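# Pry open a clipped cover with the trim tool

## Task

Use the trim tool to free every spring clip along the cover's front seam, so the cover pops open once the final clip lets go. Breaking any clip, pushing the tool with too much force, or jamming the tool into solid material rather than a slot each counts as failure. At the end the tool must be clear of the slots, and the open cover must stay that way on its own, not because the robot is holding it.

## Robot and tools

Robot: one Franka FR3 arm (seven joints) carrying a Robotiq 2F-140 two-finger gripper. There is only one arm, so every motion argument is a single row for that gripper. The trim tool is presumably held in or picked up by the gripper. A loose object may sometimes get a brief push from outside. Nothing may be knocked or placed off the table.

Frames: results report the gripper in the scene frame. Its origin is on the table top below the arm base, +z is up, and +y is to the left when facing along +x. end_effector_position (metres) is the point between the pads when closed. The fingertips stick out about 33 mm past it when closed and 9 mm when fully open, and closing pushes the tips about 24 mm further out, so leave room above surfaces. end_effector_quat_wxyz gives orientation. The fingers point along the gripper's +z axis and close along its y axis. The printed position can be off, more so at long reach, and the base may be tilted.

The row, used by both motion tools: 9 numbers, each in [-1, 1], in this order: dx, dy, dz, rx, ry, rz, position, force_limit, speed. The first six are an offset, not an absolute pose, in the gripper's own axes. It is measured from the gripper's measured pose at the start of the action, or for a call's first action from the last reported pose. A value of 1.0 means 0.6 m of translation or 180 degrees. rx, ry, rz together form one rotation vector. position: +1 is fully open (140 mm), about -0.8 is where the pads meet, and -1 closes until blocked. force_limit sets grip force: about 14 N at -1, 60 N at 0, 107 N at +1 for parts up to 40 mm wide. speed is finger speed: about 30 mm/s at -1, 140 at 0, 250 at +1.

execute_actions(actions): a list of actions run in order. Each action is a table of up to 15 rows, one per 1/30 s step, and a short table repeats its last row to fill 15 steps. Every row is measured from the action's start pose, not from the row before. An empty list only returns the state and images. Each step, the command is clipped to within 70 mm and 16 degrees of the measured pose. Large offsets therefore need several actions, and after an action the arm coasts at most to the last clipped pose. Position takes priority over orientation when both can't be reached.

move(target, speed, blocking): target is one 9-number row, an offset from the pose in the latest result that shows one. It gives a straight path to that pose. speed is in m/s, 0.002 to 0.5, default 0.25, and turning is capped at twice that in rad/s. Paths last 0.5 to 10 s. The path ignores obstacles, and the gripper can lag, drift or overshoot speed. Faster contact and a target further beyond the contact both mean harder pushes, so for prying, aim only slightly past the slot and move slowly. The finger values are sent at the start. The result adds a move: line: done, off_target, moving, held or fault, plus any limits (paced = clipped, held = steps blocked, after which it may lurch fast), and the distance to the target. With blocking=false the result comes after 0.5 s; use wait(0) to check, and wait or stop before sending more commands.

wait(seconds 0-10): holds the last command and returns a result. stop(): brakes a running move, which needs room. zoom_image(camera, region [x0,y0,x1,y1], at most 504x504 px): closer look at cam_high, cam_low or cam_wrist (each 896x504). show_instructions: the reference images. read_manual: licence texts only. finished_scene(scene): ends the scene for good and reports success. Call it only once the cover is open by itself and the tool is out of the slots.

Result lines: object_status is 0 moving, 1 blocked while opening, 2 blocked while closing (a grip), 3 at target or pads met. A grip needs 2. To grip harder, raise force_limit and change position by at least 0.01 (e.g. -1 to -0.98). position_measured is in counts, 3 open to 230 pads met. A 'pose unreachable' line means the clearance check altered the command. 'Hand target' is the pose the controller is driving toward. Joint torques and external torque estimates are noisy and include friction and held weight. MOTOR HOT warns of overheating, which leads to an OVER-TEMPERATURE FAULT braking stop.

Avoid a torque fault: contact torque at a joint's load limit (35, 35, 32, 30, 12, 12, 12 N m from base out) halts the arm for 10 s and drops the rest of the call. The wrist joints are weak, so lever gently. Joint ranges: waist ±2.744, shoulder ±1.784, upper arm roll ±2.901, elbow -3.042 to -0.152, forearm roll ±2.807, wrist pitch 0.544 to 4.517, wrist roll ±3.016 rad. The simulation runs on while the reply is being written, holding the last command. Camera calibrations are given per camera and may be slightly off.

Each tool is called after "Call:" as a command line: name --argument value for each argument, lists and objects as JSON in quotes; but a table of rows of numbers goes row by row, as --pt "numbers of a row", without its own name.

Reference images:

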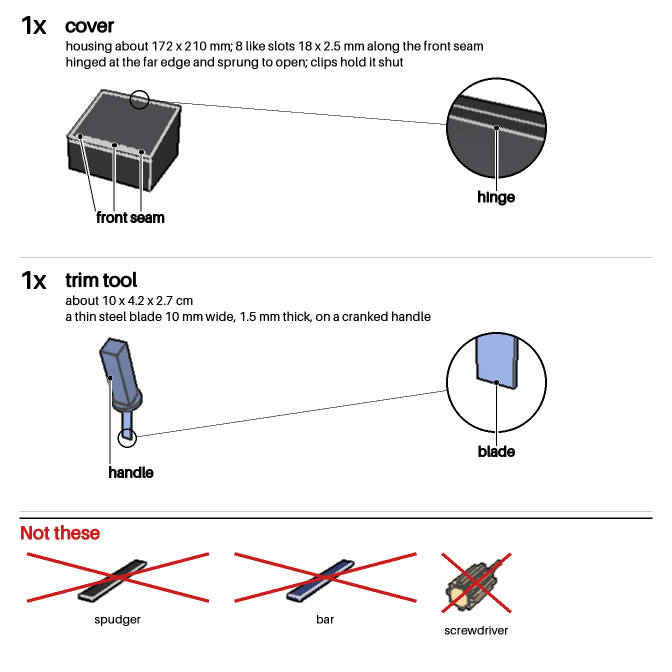

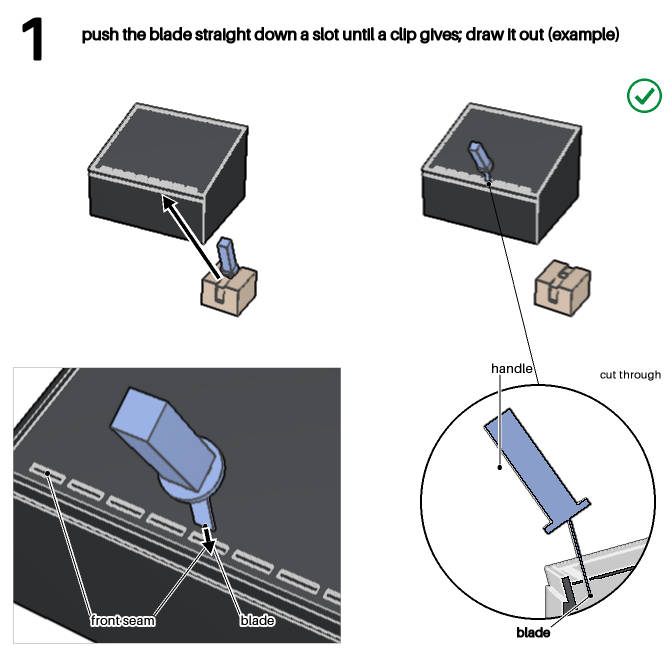

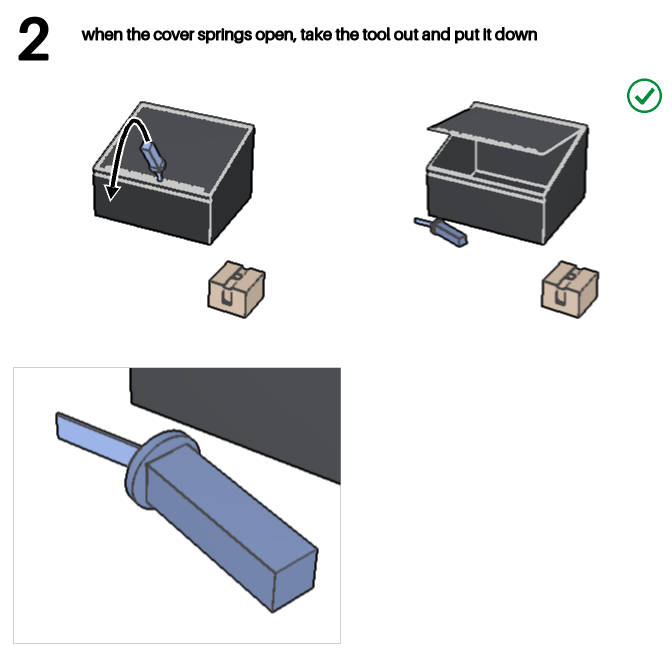

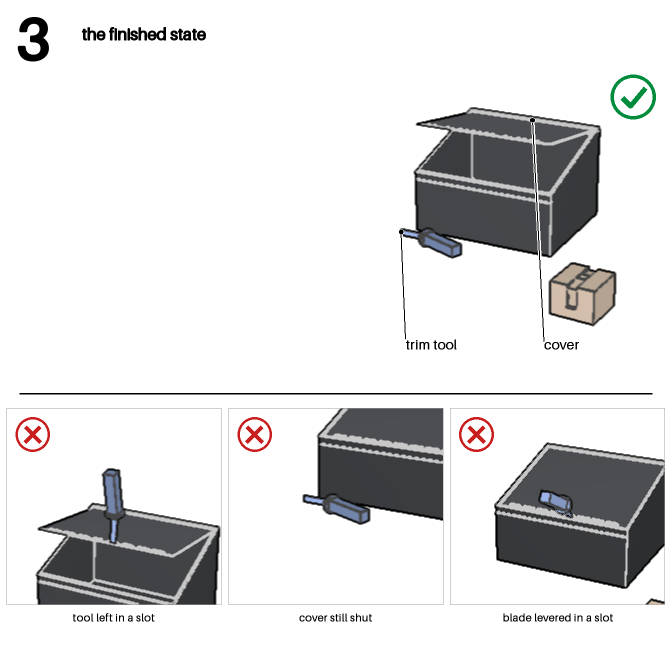

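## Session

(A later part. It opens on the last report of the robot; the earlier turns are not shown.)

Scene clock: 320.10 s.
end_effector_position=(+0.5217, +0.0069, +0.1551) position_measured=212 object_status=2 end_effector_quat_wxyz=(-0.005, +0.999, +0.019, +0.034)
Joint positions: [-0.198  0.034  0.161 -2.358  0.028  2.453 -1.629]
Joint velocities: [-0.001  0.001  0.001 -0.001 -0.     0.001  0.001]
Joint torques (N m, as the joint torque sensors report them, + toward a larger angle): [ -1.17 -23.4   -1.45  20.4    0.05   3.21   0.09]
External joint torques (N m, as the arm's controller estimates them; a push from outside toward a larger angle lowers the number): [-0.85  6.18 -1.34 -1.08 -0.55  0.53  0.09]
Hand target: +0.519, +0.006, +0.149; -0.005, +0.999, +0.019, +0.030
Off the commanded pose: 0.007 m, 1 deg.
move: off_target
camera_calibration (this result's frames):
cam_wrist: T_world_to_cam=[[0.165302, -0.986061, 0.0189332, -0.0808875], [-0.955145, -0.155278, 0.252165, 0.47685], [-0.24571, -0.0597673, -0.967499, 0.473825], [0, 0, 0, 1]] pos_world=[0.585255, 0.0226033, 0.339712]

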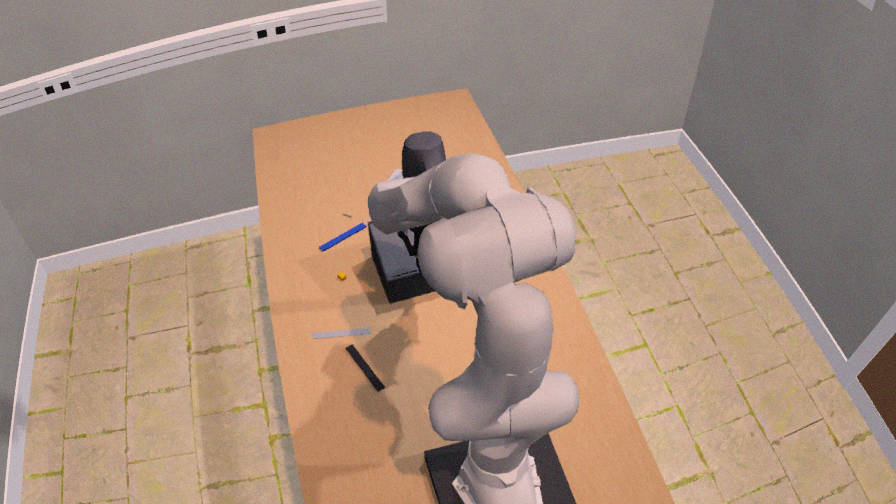

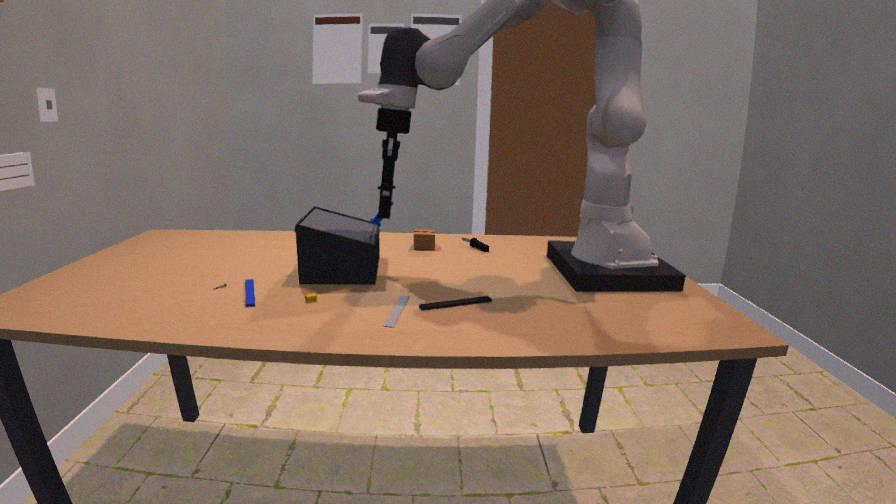

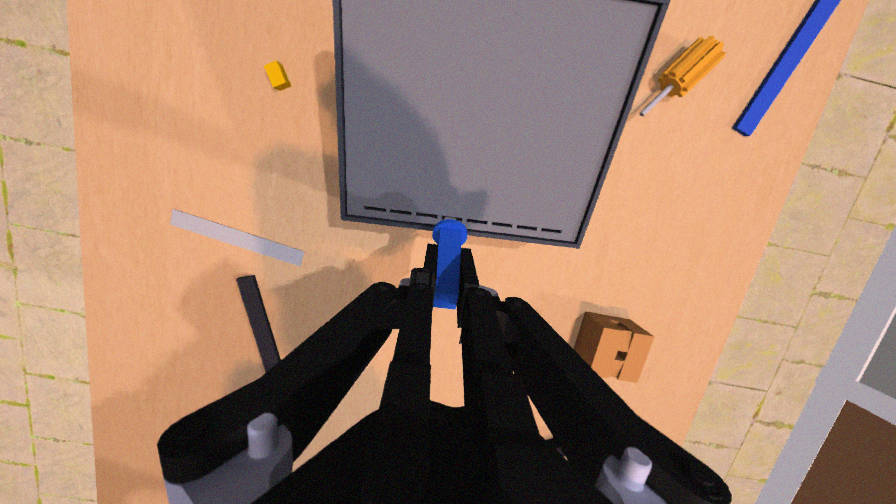

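Call:
move --target '[-0.00645,0,-0.028,0,-0.0006,0,-1,0.8,-0.6]' --speed 0.012

Call:
move --target '[0.0020,0.043,0.0085,-0.0016,0.0006,-0.003,-1,0.8,-0.6]' --speed 0.015

Call:
wait --seconds 0.4

Call:
zoom_image --camera "cam_wrist" --region '[434,202,474,227]'

Scene clock: 324.90 s.
end_effector_position=(+0.5182, +0.0068, +0.1711) position_measured=212 object_status=2 end_effector_quat_wxyz=(-0.004, +0.999, +0.018, +0.035)
Joint positions: [-0.198 -0.005  0.161 -2.359  0.034  2.416 -1.63 ]
Joint velocities: [ 0.001  0.     0.001  0.001  0.001 -0.01  -0.002]
Joint torques (N m, as the joint torque sensors report them, + toward a larger angle): [ -0.84 -30.36  -1.26  22.11   1.75   2.05  -0.27]
External joint torques (N m, as the arm's controller estimates them; a push from outside toward a larger angle lowers the number): [-0.65 -1.7  -1.02  0.22  1.14 -0.63 -0.28]
Hand target: +0.517, +0.007, +0.172; -0.005, +0.999, +0.019, +0.033
Off the commanded pose: 0.002 m, 0 deg.
move: done
camera_calibration (this result's frames):
cam_wrist: T_world_to_cam=[[0.162714, -0.986458, 0.0206278, -0.079566], [-0.955897, -0.152423, 0.251053, 0.47001], [-0.244509, -0.0605678, -0.967754, 0.487862], [0, 0, 0, 1]] pos_world=[0.581515, 0.0227007, 0.355774]

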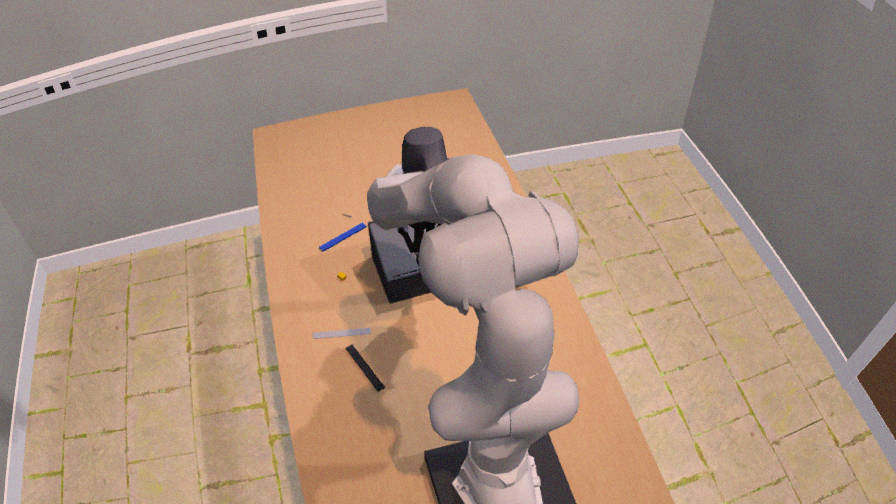

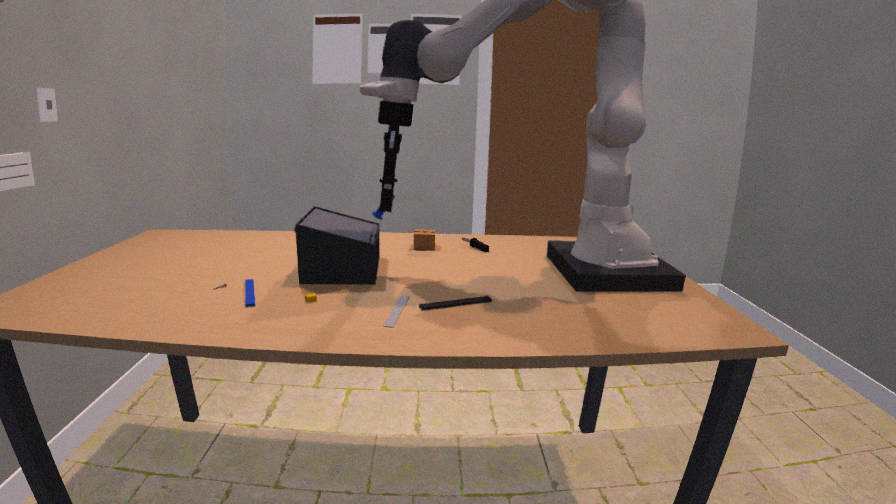

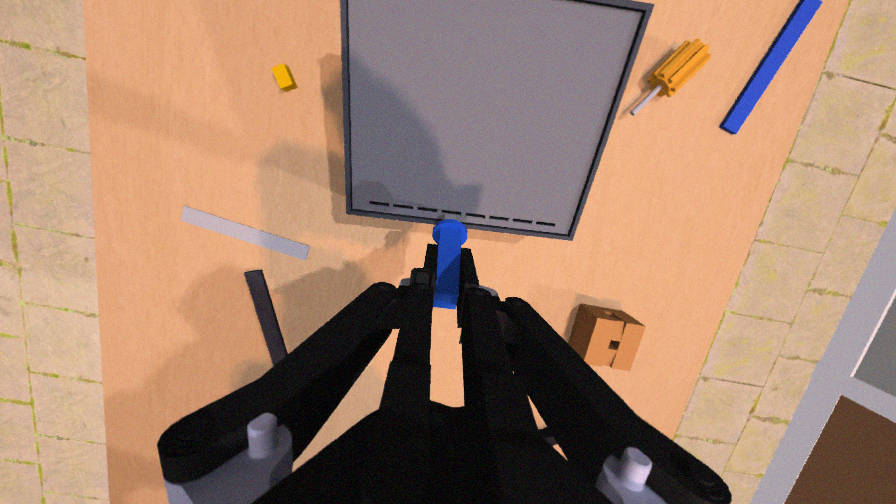

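Scene clock: 326.87 s.
end_effector_position=(+0.5195, -0.0157, +0.1663) position_measured=212 object_status=2 end_effector_quat_wxyz=(-0.004, +0.999, +0.018, +0.034)
Joint positions: [-0.218  0.009  0.137 -2.356  0.033  2.426 -1.672]
Joint velocities: [ 0.    -0.    -0.001 -0.001  0.     0.003 -0.015]
Joint torques (N m, as the joint torque sensors report them, + toward a larger angle): [ -1.8  -27.61  -2.15  23.47  -0.21   3.14  -0.3 ]
External joint torques (N m, as the arm's controller estimates them; a push from outside toward a larger angle lowers the number): [-1.42  1.7  -1.79  1.64 -0.83  0.46 -0.3 ]
Hand target: +0.521, -0.019, +0.166; -0.002, +0.999, +0.022, +0.036
Off the commanded pose: 0.003 m, 1 deg.
move: done
camera_calibration (this result's frames):
cam_wrist: T_world_to_cam=[[0.162081, -0.986529, 0.0221233, -0.101886], [-0.955794, -0.151379, 0.252074, 0.468784], [-0.24533, -0.0620018, -0.967455, 0.482514], [0, 0, 0, 1]] pos_world=[0.58295, 0.000367604, 0.350897]

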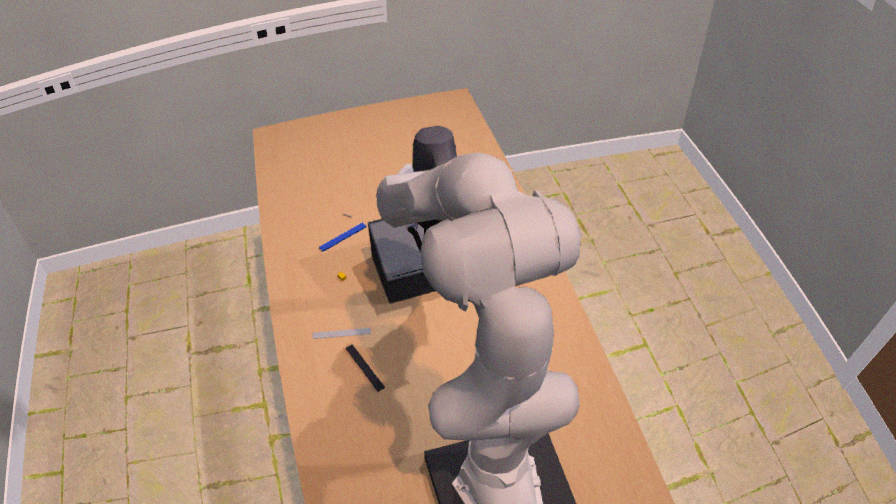

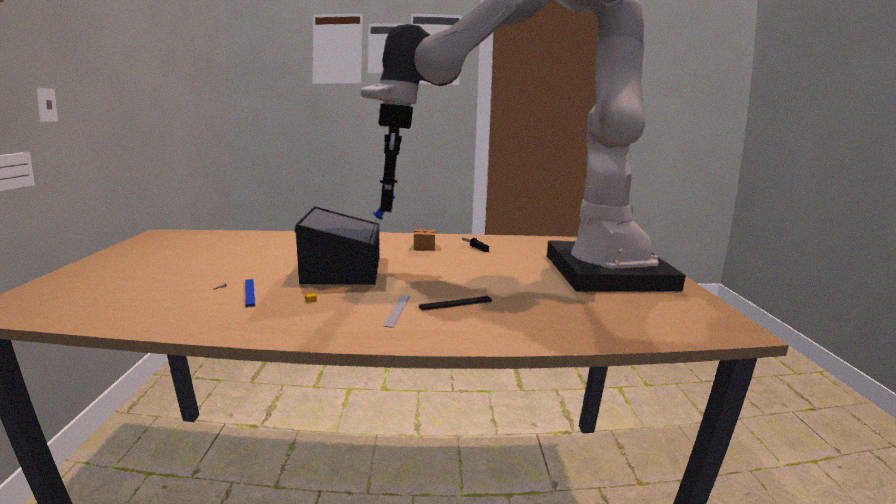

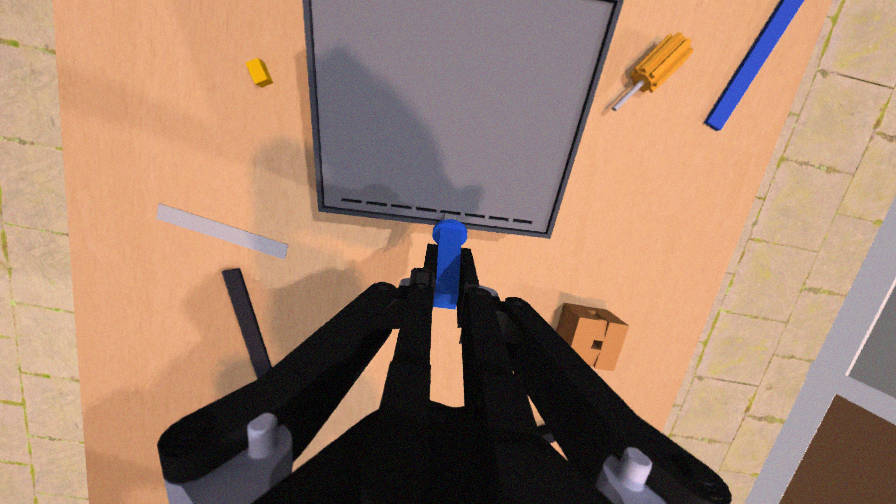

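Scene clock: 327.27 s.
end_effector_position=(+0.5196, -0.0158, +0.1664) position_measured=212 object_status=2 end_effector_quat_wxyz=(-0.003, +0.999, +0.019, +0.034)
Joint positions: [-0.218  0.009  0.137 -2.356  0.033  2.426 -1.676]
Joint velocities: [ 0.    -0.001  0.001  0.     0.     0.    -0.004]
Joint torques (N m, as the joint torque sensors report them, + toward a larger angle): [ -1.91 -27.5   -2.    23.51  -0.22   3.11  -0.15]
External joint torques (N m, as the arm's controller estimates them; a push from outside toward a larger angle lowers the number): [-1.62  1.77 -1.76  1.67 -0.83  0.43 -0.15]
Hand target: +0.521, -0.019, +0.166; -0.002, +0.999, +0.022, +0.036
Off the commanded pose: 0.003 m, 0 deg.
wait: 0.40 s; at rest by 0.17 s
camera_calibration (this result's frames):
cam_wrist: T_world_to_cam=[[0.16545, -0.985962, 0.0224854, -0.103755], [-0.955397, -0.154582, 0.251635, 0.468745], [-0.244627, -0.0631154, -0.967561, 0.482272], [0, 0, 0, 1]] pos_world=[0.582981, 0.000599863, 0.351008]

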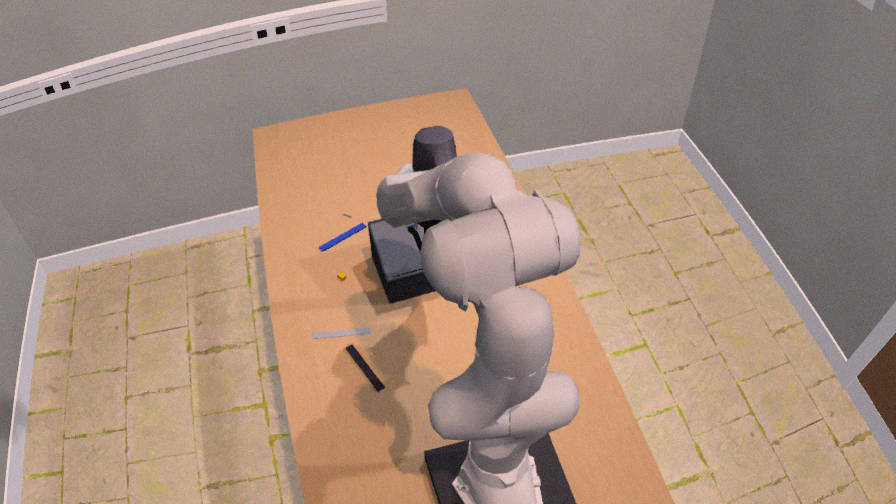

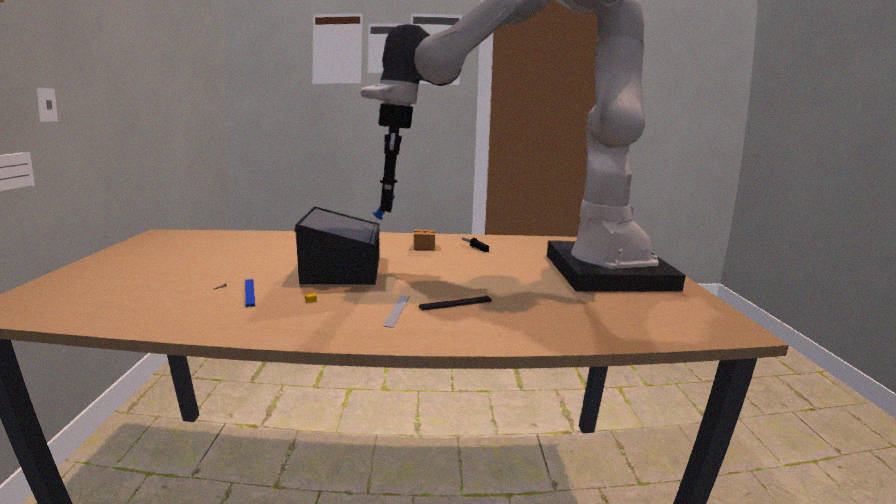

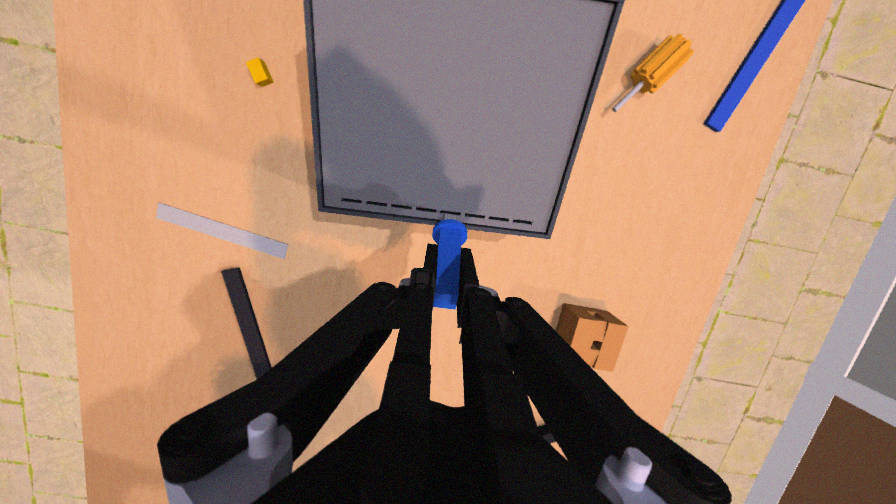

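Region (434, 202, 474, 227) of cam_wrist's 896x504 image, scaled by 12.600, with more detail than that image has; it fills the top 315 rows of this view, and the rest is white.

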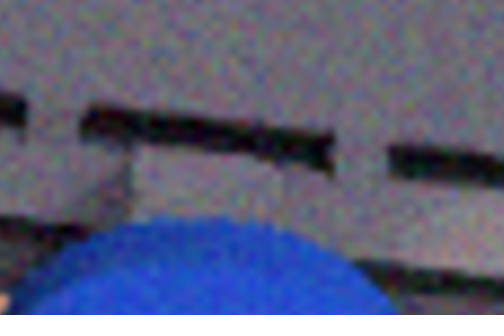

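Call:
move --target '[0.0032,0.002,-0.00088,0,0.0019,-0.003,-1,0.8,-0.6]' --speed 0.005

Call:
zoom_image --camera "cam_wrist" --region '[434,202,474,227]'

Scene clock: 331.03 s.
end_effector_position=(+0.5202, -0.0159, +0.1666) position_measured=212 object_status=2 end_effector_quat_wxyz=(-0.003, +0.999, +0.022, +0.035)
Joint positions: [-0.218  0.009  0.137 -2.356  0.033  2.428 -1.681]
Joint velocities: [-0.002  0.001 -0.001  0.001  0.001  0.001 -0.003]
Joint torques (N m, as the joint torque sensors report them, + toward a larger angle): [ -1.   -28.97  -1.3   22.78   1.02   3.12  -0.28]
External joint torques (N m, as the arm's controller estimates them; a push from outside toward a larger angle lowers the number): [-0.56  0.21 -0.9   0.99  0.4   0.44 -0.29]
Hand target: +0.522, -0.017, +0.167; -0.003, +0.999, +0.024, +0.037
Off the commanded pose: 0.002 m, 0 deg.
move: done
camera_calibration (this result's frames):
cam_wrist: T_world_to_cam=[[0.169967, -0.985175, 0.023272, -0.106421], [-0.955134, -0.15888, 0.249951, 0.469321], [-0.242548, -0.0647112, -0.967979, 0.481595], [0, 0, 0, 1]] pos_world=[0.583163, 0.00088645, 0.351343]

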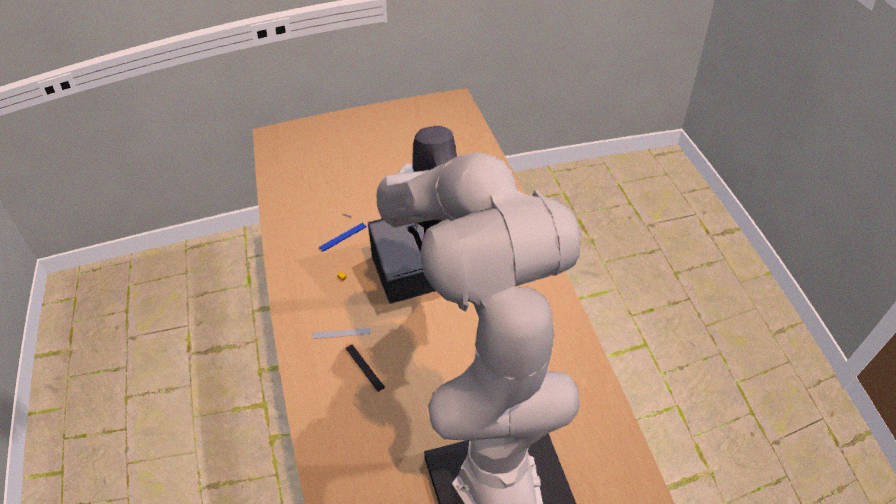

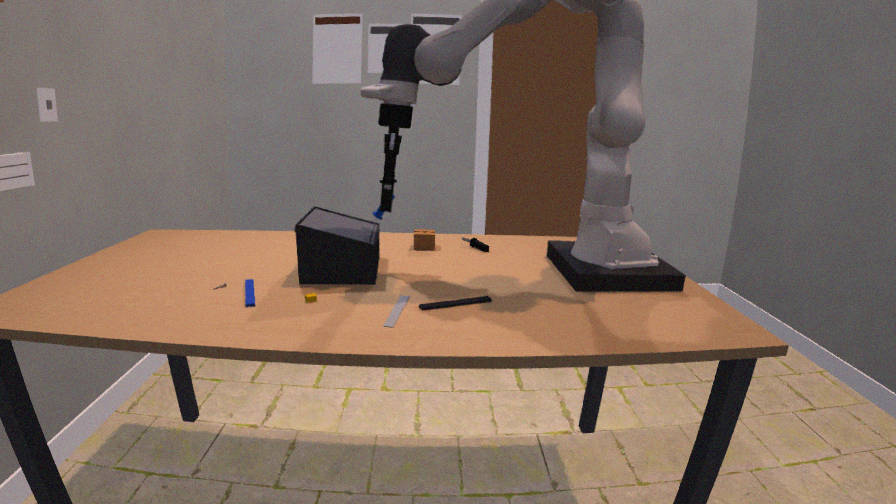

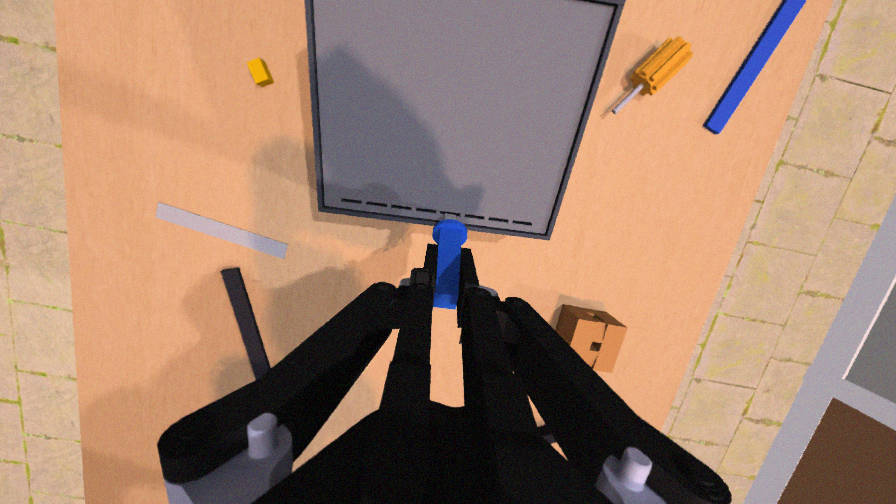

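Region (434, 202, 474, 227) of cam_wrist's 896x504 image, scaled by 12.600, with more detail than that image has; it fills the top 315 rows of this view, and the rest is white.

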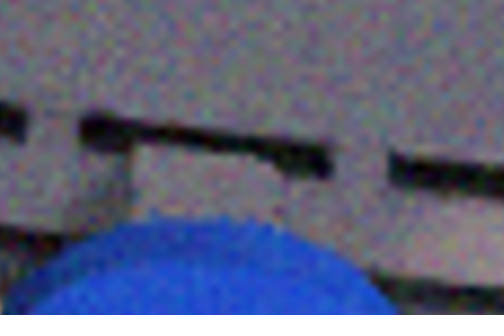

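Good.

Call:
move --target '[0.0028,0.002,0.0089,0,0.00064,0,-1,0.8,-0.6]' --speed 0.004

Scene clock: 333.57 s.
end_effector_position=(+0.5212, -0.0157, +0.1619) position_measured=212 object_status=2 end_effector_quat_wxyz=(-0.004, +0.999, +0.022, +0.035)
Joint positions: [-0.218  0.02   0.137 -2.356  0.033  2.439 -1.682]
Joint velocities: [ 0.001  0.001  0.    -0.    -0.     0.001  0.   ]
Joint torques (N m, as the joint torque sensors report them, + toward a larger angle): [ -0.85 -27.88  -1.3   22.91   0.22   3.13   0.17]
External joint torques (N m, as the arm's controller estimates them; a push from outside toward a larger angle lowers the number): [-0.67  1.6  -1.21  1.22 -0.39  0.45  0.17]
Hand target: +0.522, -0.017, +0.161; -0.003, +0.999, +0.022, +0.036
Off the commanded pose: 0.002 m, 0 deg.
move: done
camera_calibration (this result's frames):
cam_wrist: T_world_to_cam=[[0.170904, -0.985043, 0.021958, -0.106618], [-0.954859, -0.160089, 0.250233, 0.471229], [-0.242975, -0.0637325, -0.967937, 0.477499], [0, 0, 0, 1]] pos_world=[0.584199, 0.000847356, 0.346613]

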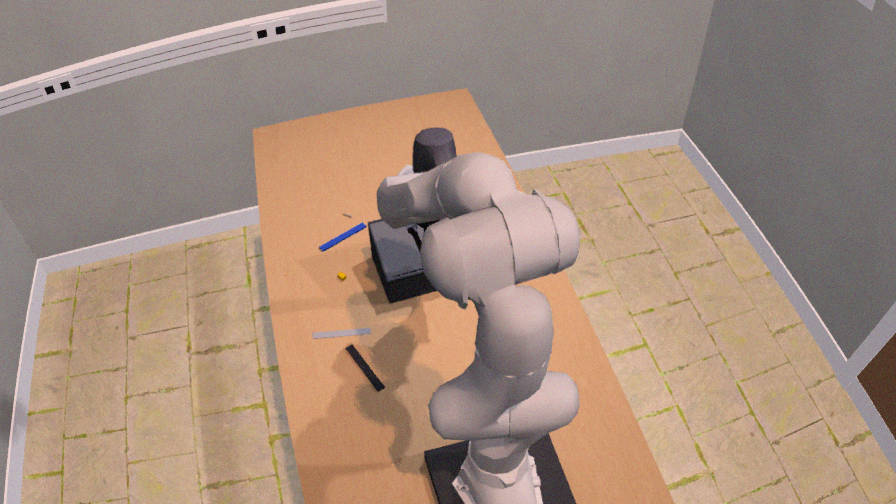

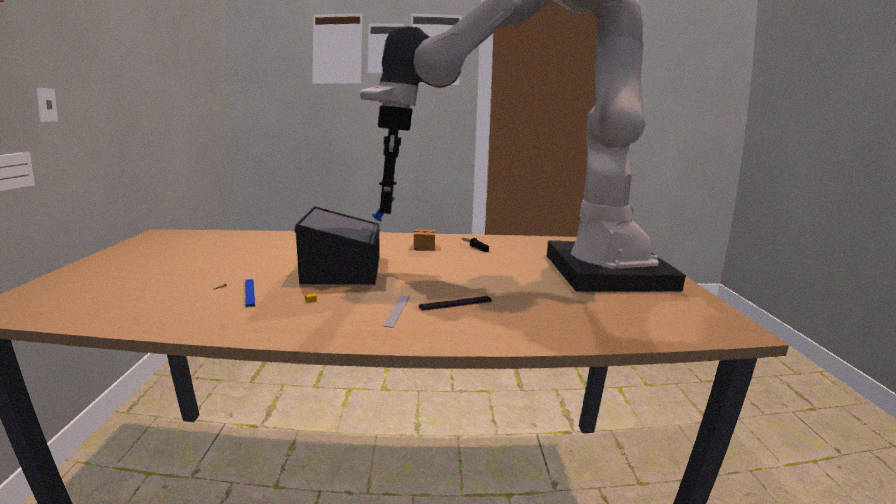

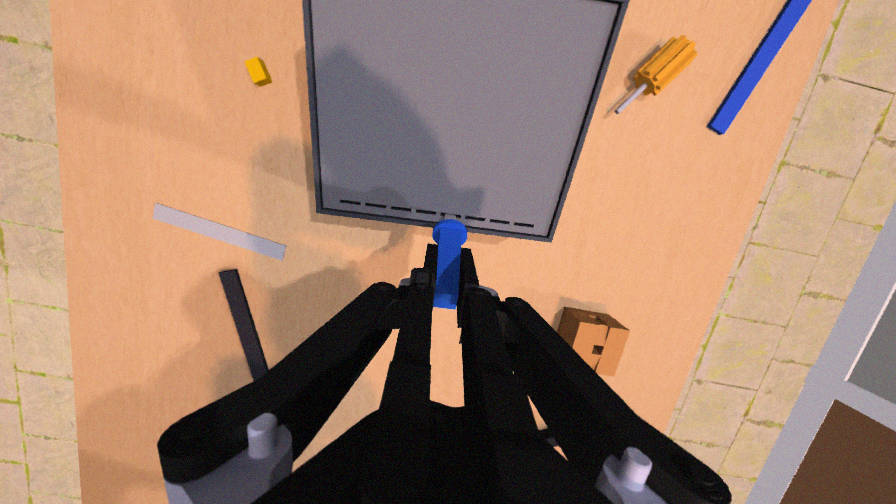

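Call:
move --target '[0.0030,0.002,0.0133,0,0.0004,0,-1,0.8,-0.6]' --speed 0.005

Scene clock: 337.73 s.
end_effector_position=(+0.5227, -0.0156, +0.1556) position_measured=212 object_status=2 end_effector_quat_wxyz=(-0.005, +0.999, +0.022, +0.035)
Joint positions: [-0.218  0.036  0.137 -2.355  0.033  2.453 -1.682]
Joint velocities: [-0.001  0.001 -0.    -0.    -0.001  0.001 -0.   ]
Joint torques (N m, as the joint torque sensors report them, + toward a larger angle): [ -0.95 -26.32  -1.17  22.52  -0.16   3.23   0.15]
External joint torques (N m, as the arm's controller estimates them; a push from outside toward a larger angle lowers the number): [-0.57  3.6  -0.97  0.98 -0.76  0.55  0.15]
Hand target: +0.524, -0.017, +0.154; -0.004, +0.999, +0.022, +0.036
Off the commanded pose: 0.002 m, 0 deg.
move: done
camera_calibration (this result's frames):
cam_wrist: T_world_to_cam=[[0.170533, -0.985146, 0.0201402, -0.106084], [-0.954868, -0.160178, 0.250139, 0.4743], [-0.243197, -0.0618882, -0.968, 0.471947], [0, 0, 0, 1]] pos_world=[0.585761, 0.000672678, 0.340341]

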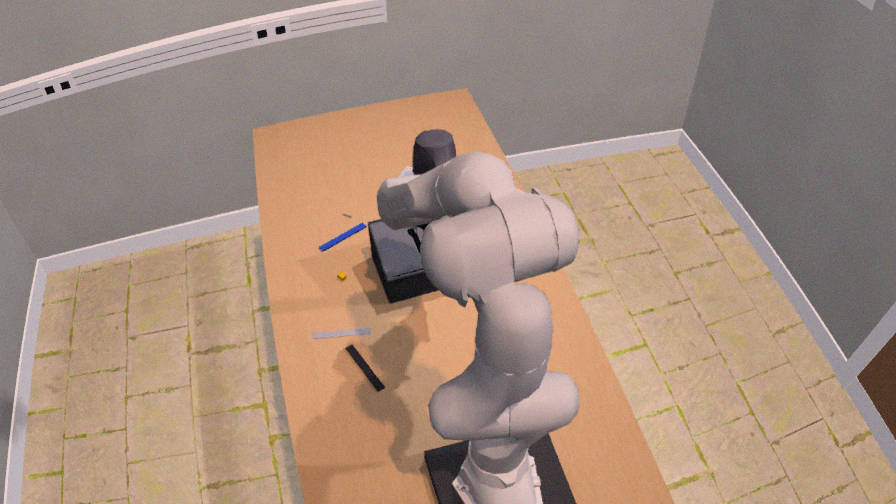

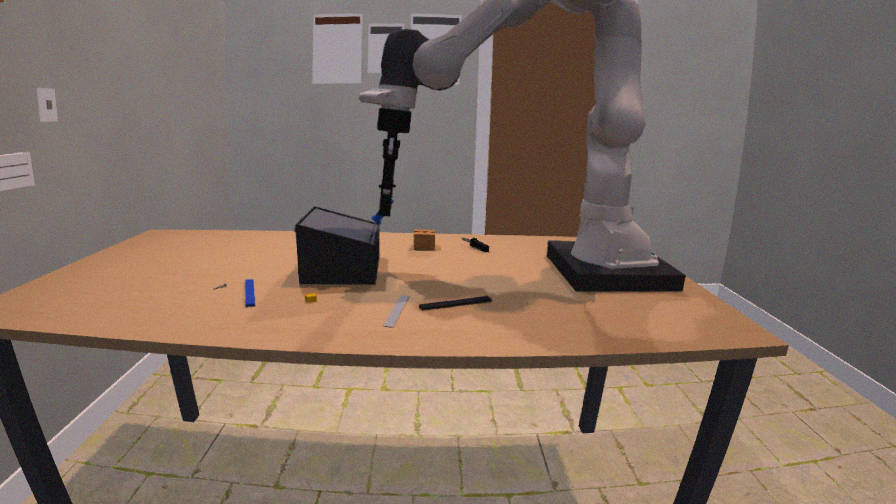

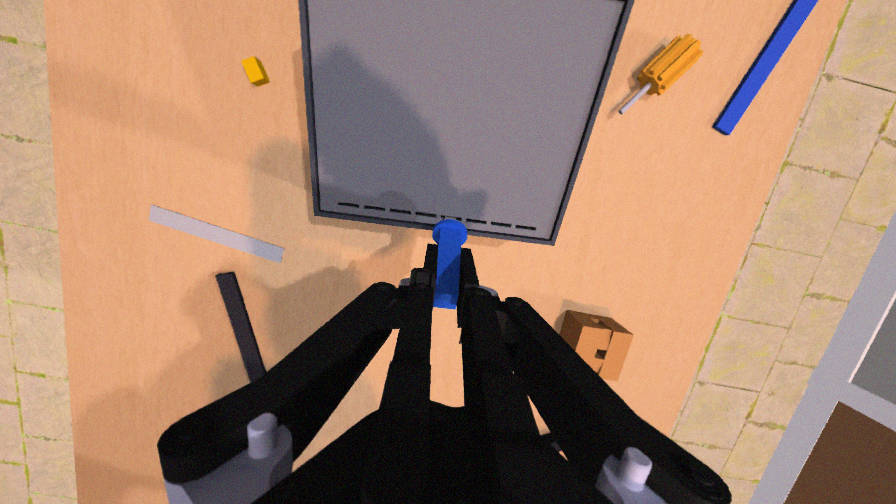

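Call:
move --target '[-0.00263,0.002,0.00745,0,-0.00146,0,-1,0.8,-0.6]' --speed 0.004

Scene clock: 340.50 s.
end_effector_position=(+0.5228, -0.0155, +0.1550) position_measured=212 object_status=2 end_effector_quat_wxyz=(-0.005, +0.999, +0.022, +0.035)
Joint positions: [-0.218  0.038  0.137 -2.355  0.033  2.455 -1.682]
Joint velocities: [ 0.    -0.001 -0.    -0.001 -0.     0.001 -0.001]
Joint torques (N m, as the joint torque sensors report them, + toward a larger angle): [ -1.17 -25.57  -1.21  21.19   0.24   3.2    0.06]
External joint torques (N m, as the arm's controller estimates them; a push from outside toward a larger angle lowers the number): [-0.83  4.34 -1.07 -0.31 -0.36  0.51  0.06]
Hand target: +0.522, -0.017, +0.151; -0.005, +0.999, +0.022, +0.033
Off the commanded pose: 0.004 m, 0 deg.
move: off_target
camera_calibration (this result's frames):
cam_wrist: T_world_to_cam=[[0.1705, -0.985155, 0.0199619, -0.106027], [-0.954857, -0.160187, 0.250178, 0.474549], [-0.243267, -0.0617162, -0.967994, 0.471428], [0, 0, 0, 1]] pos_world=[0.585886, 0.000657598, 0.339734]

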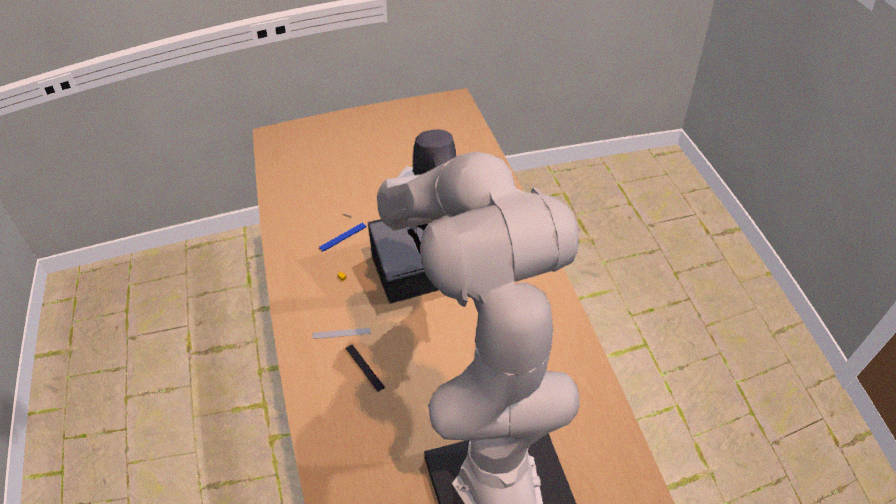

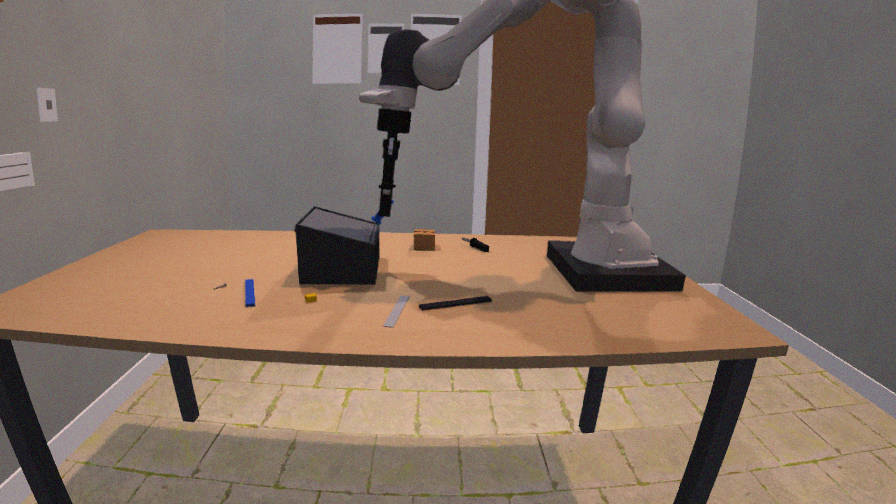

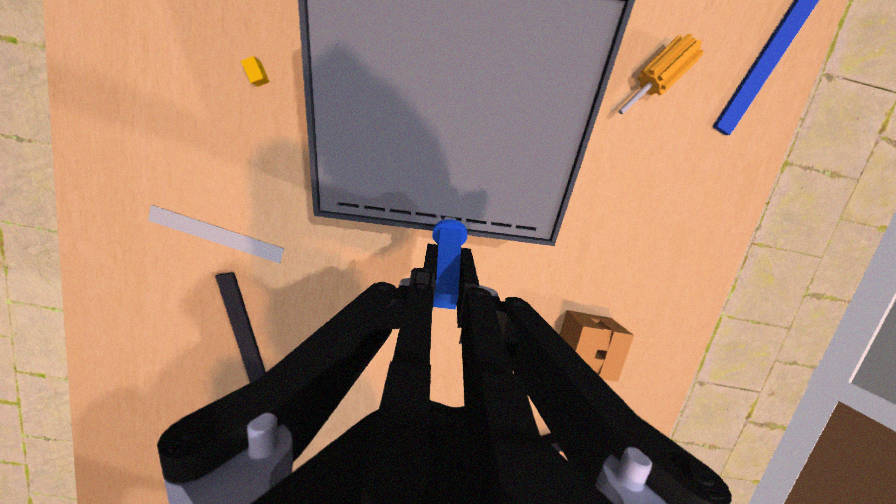

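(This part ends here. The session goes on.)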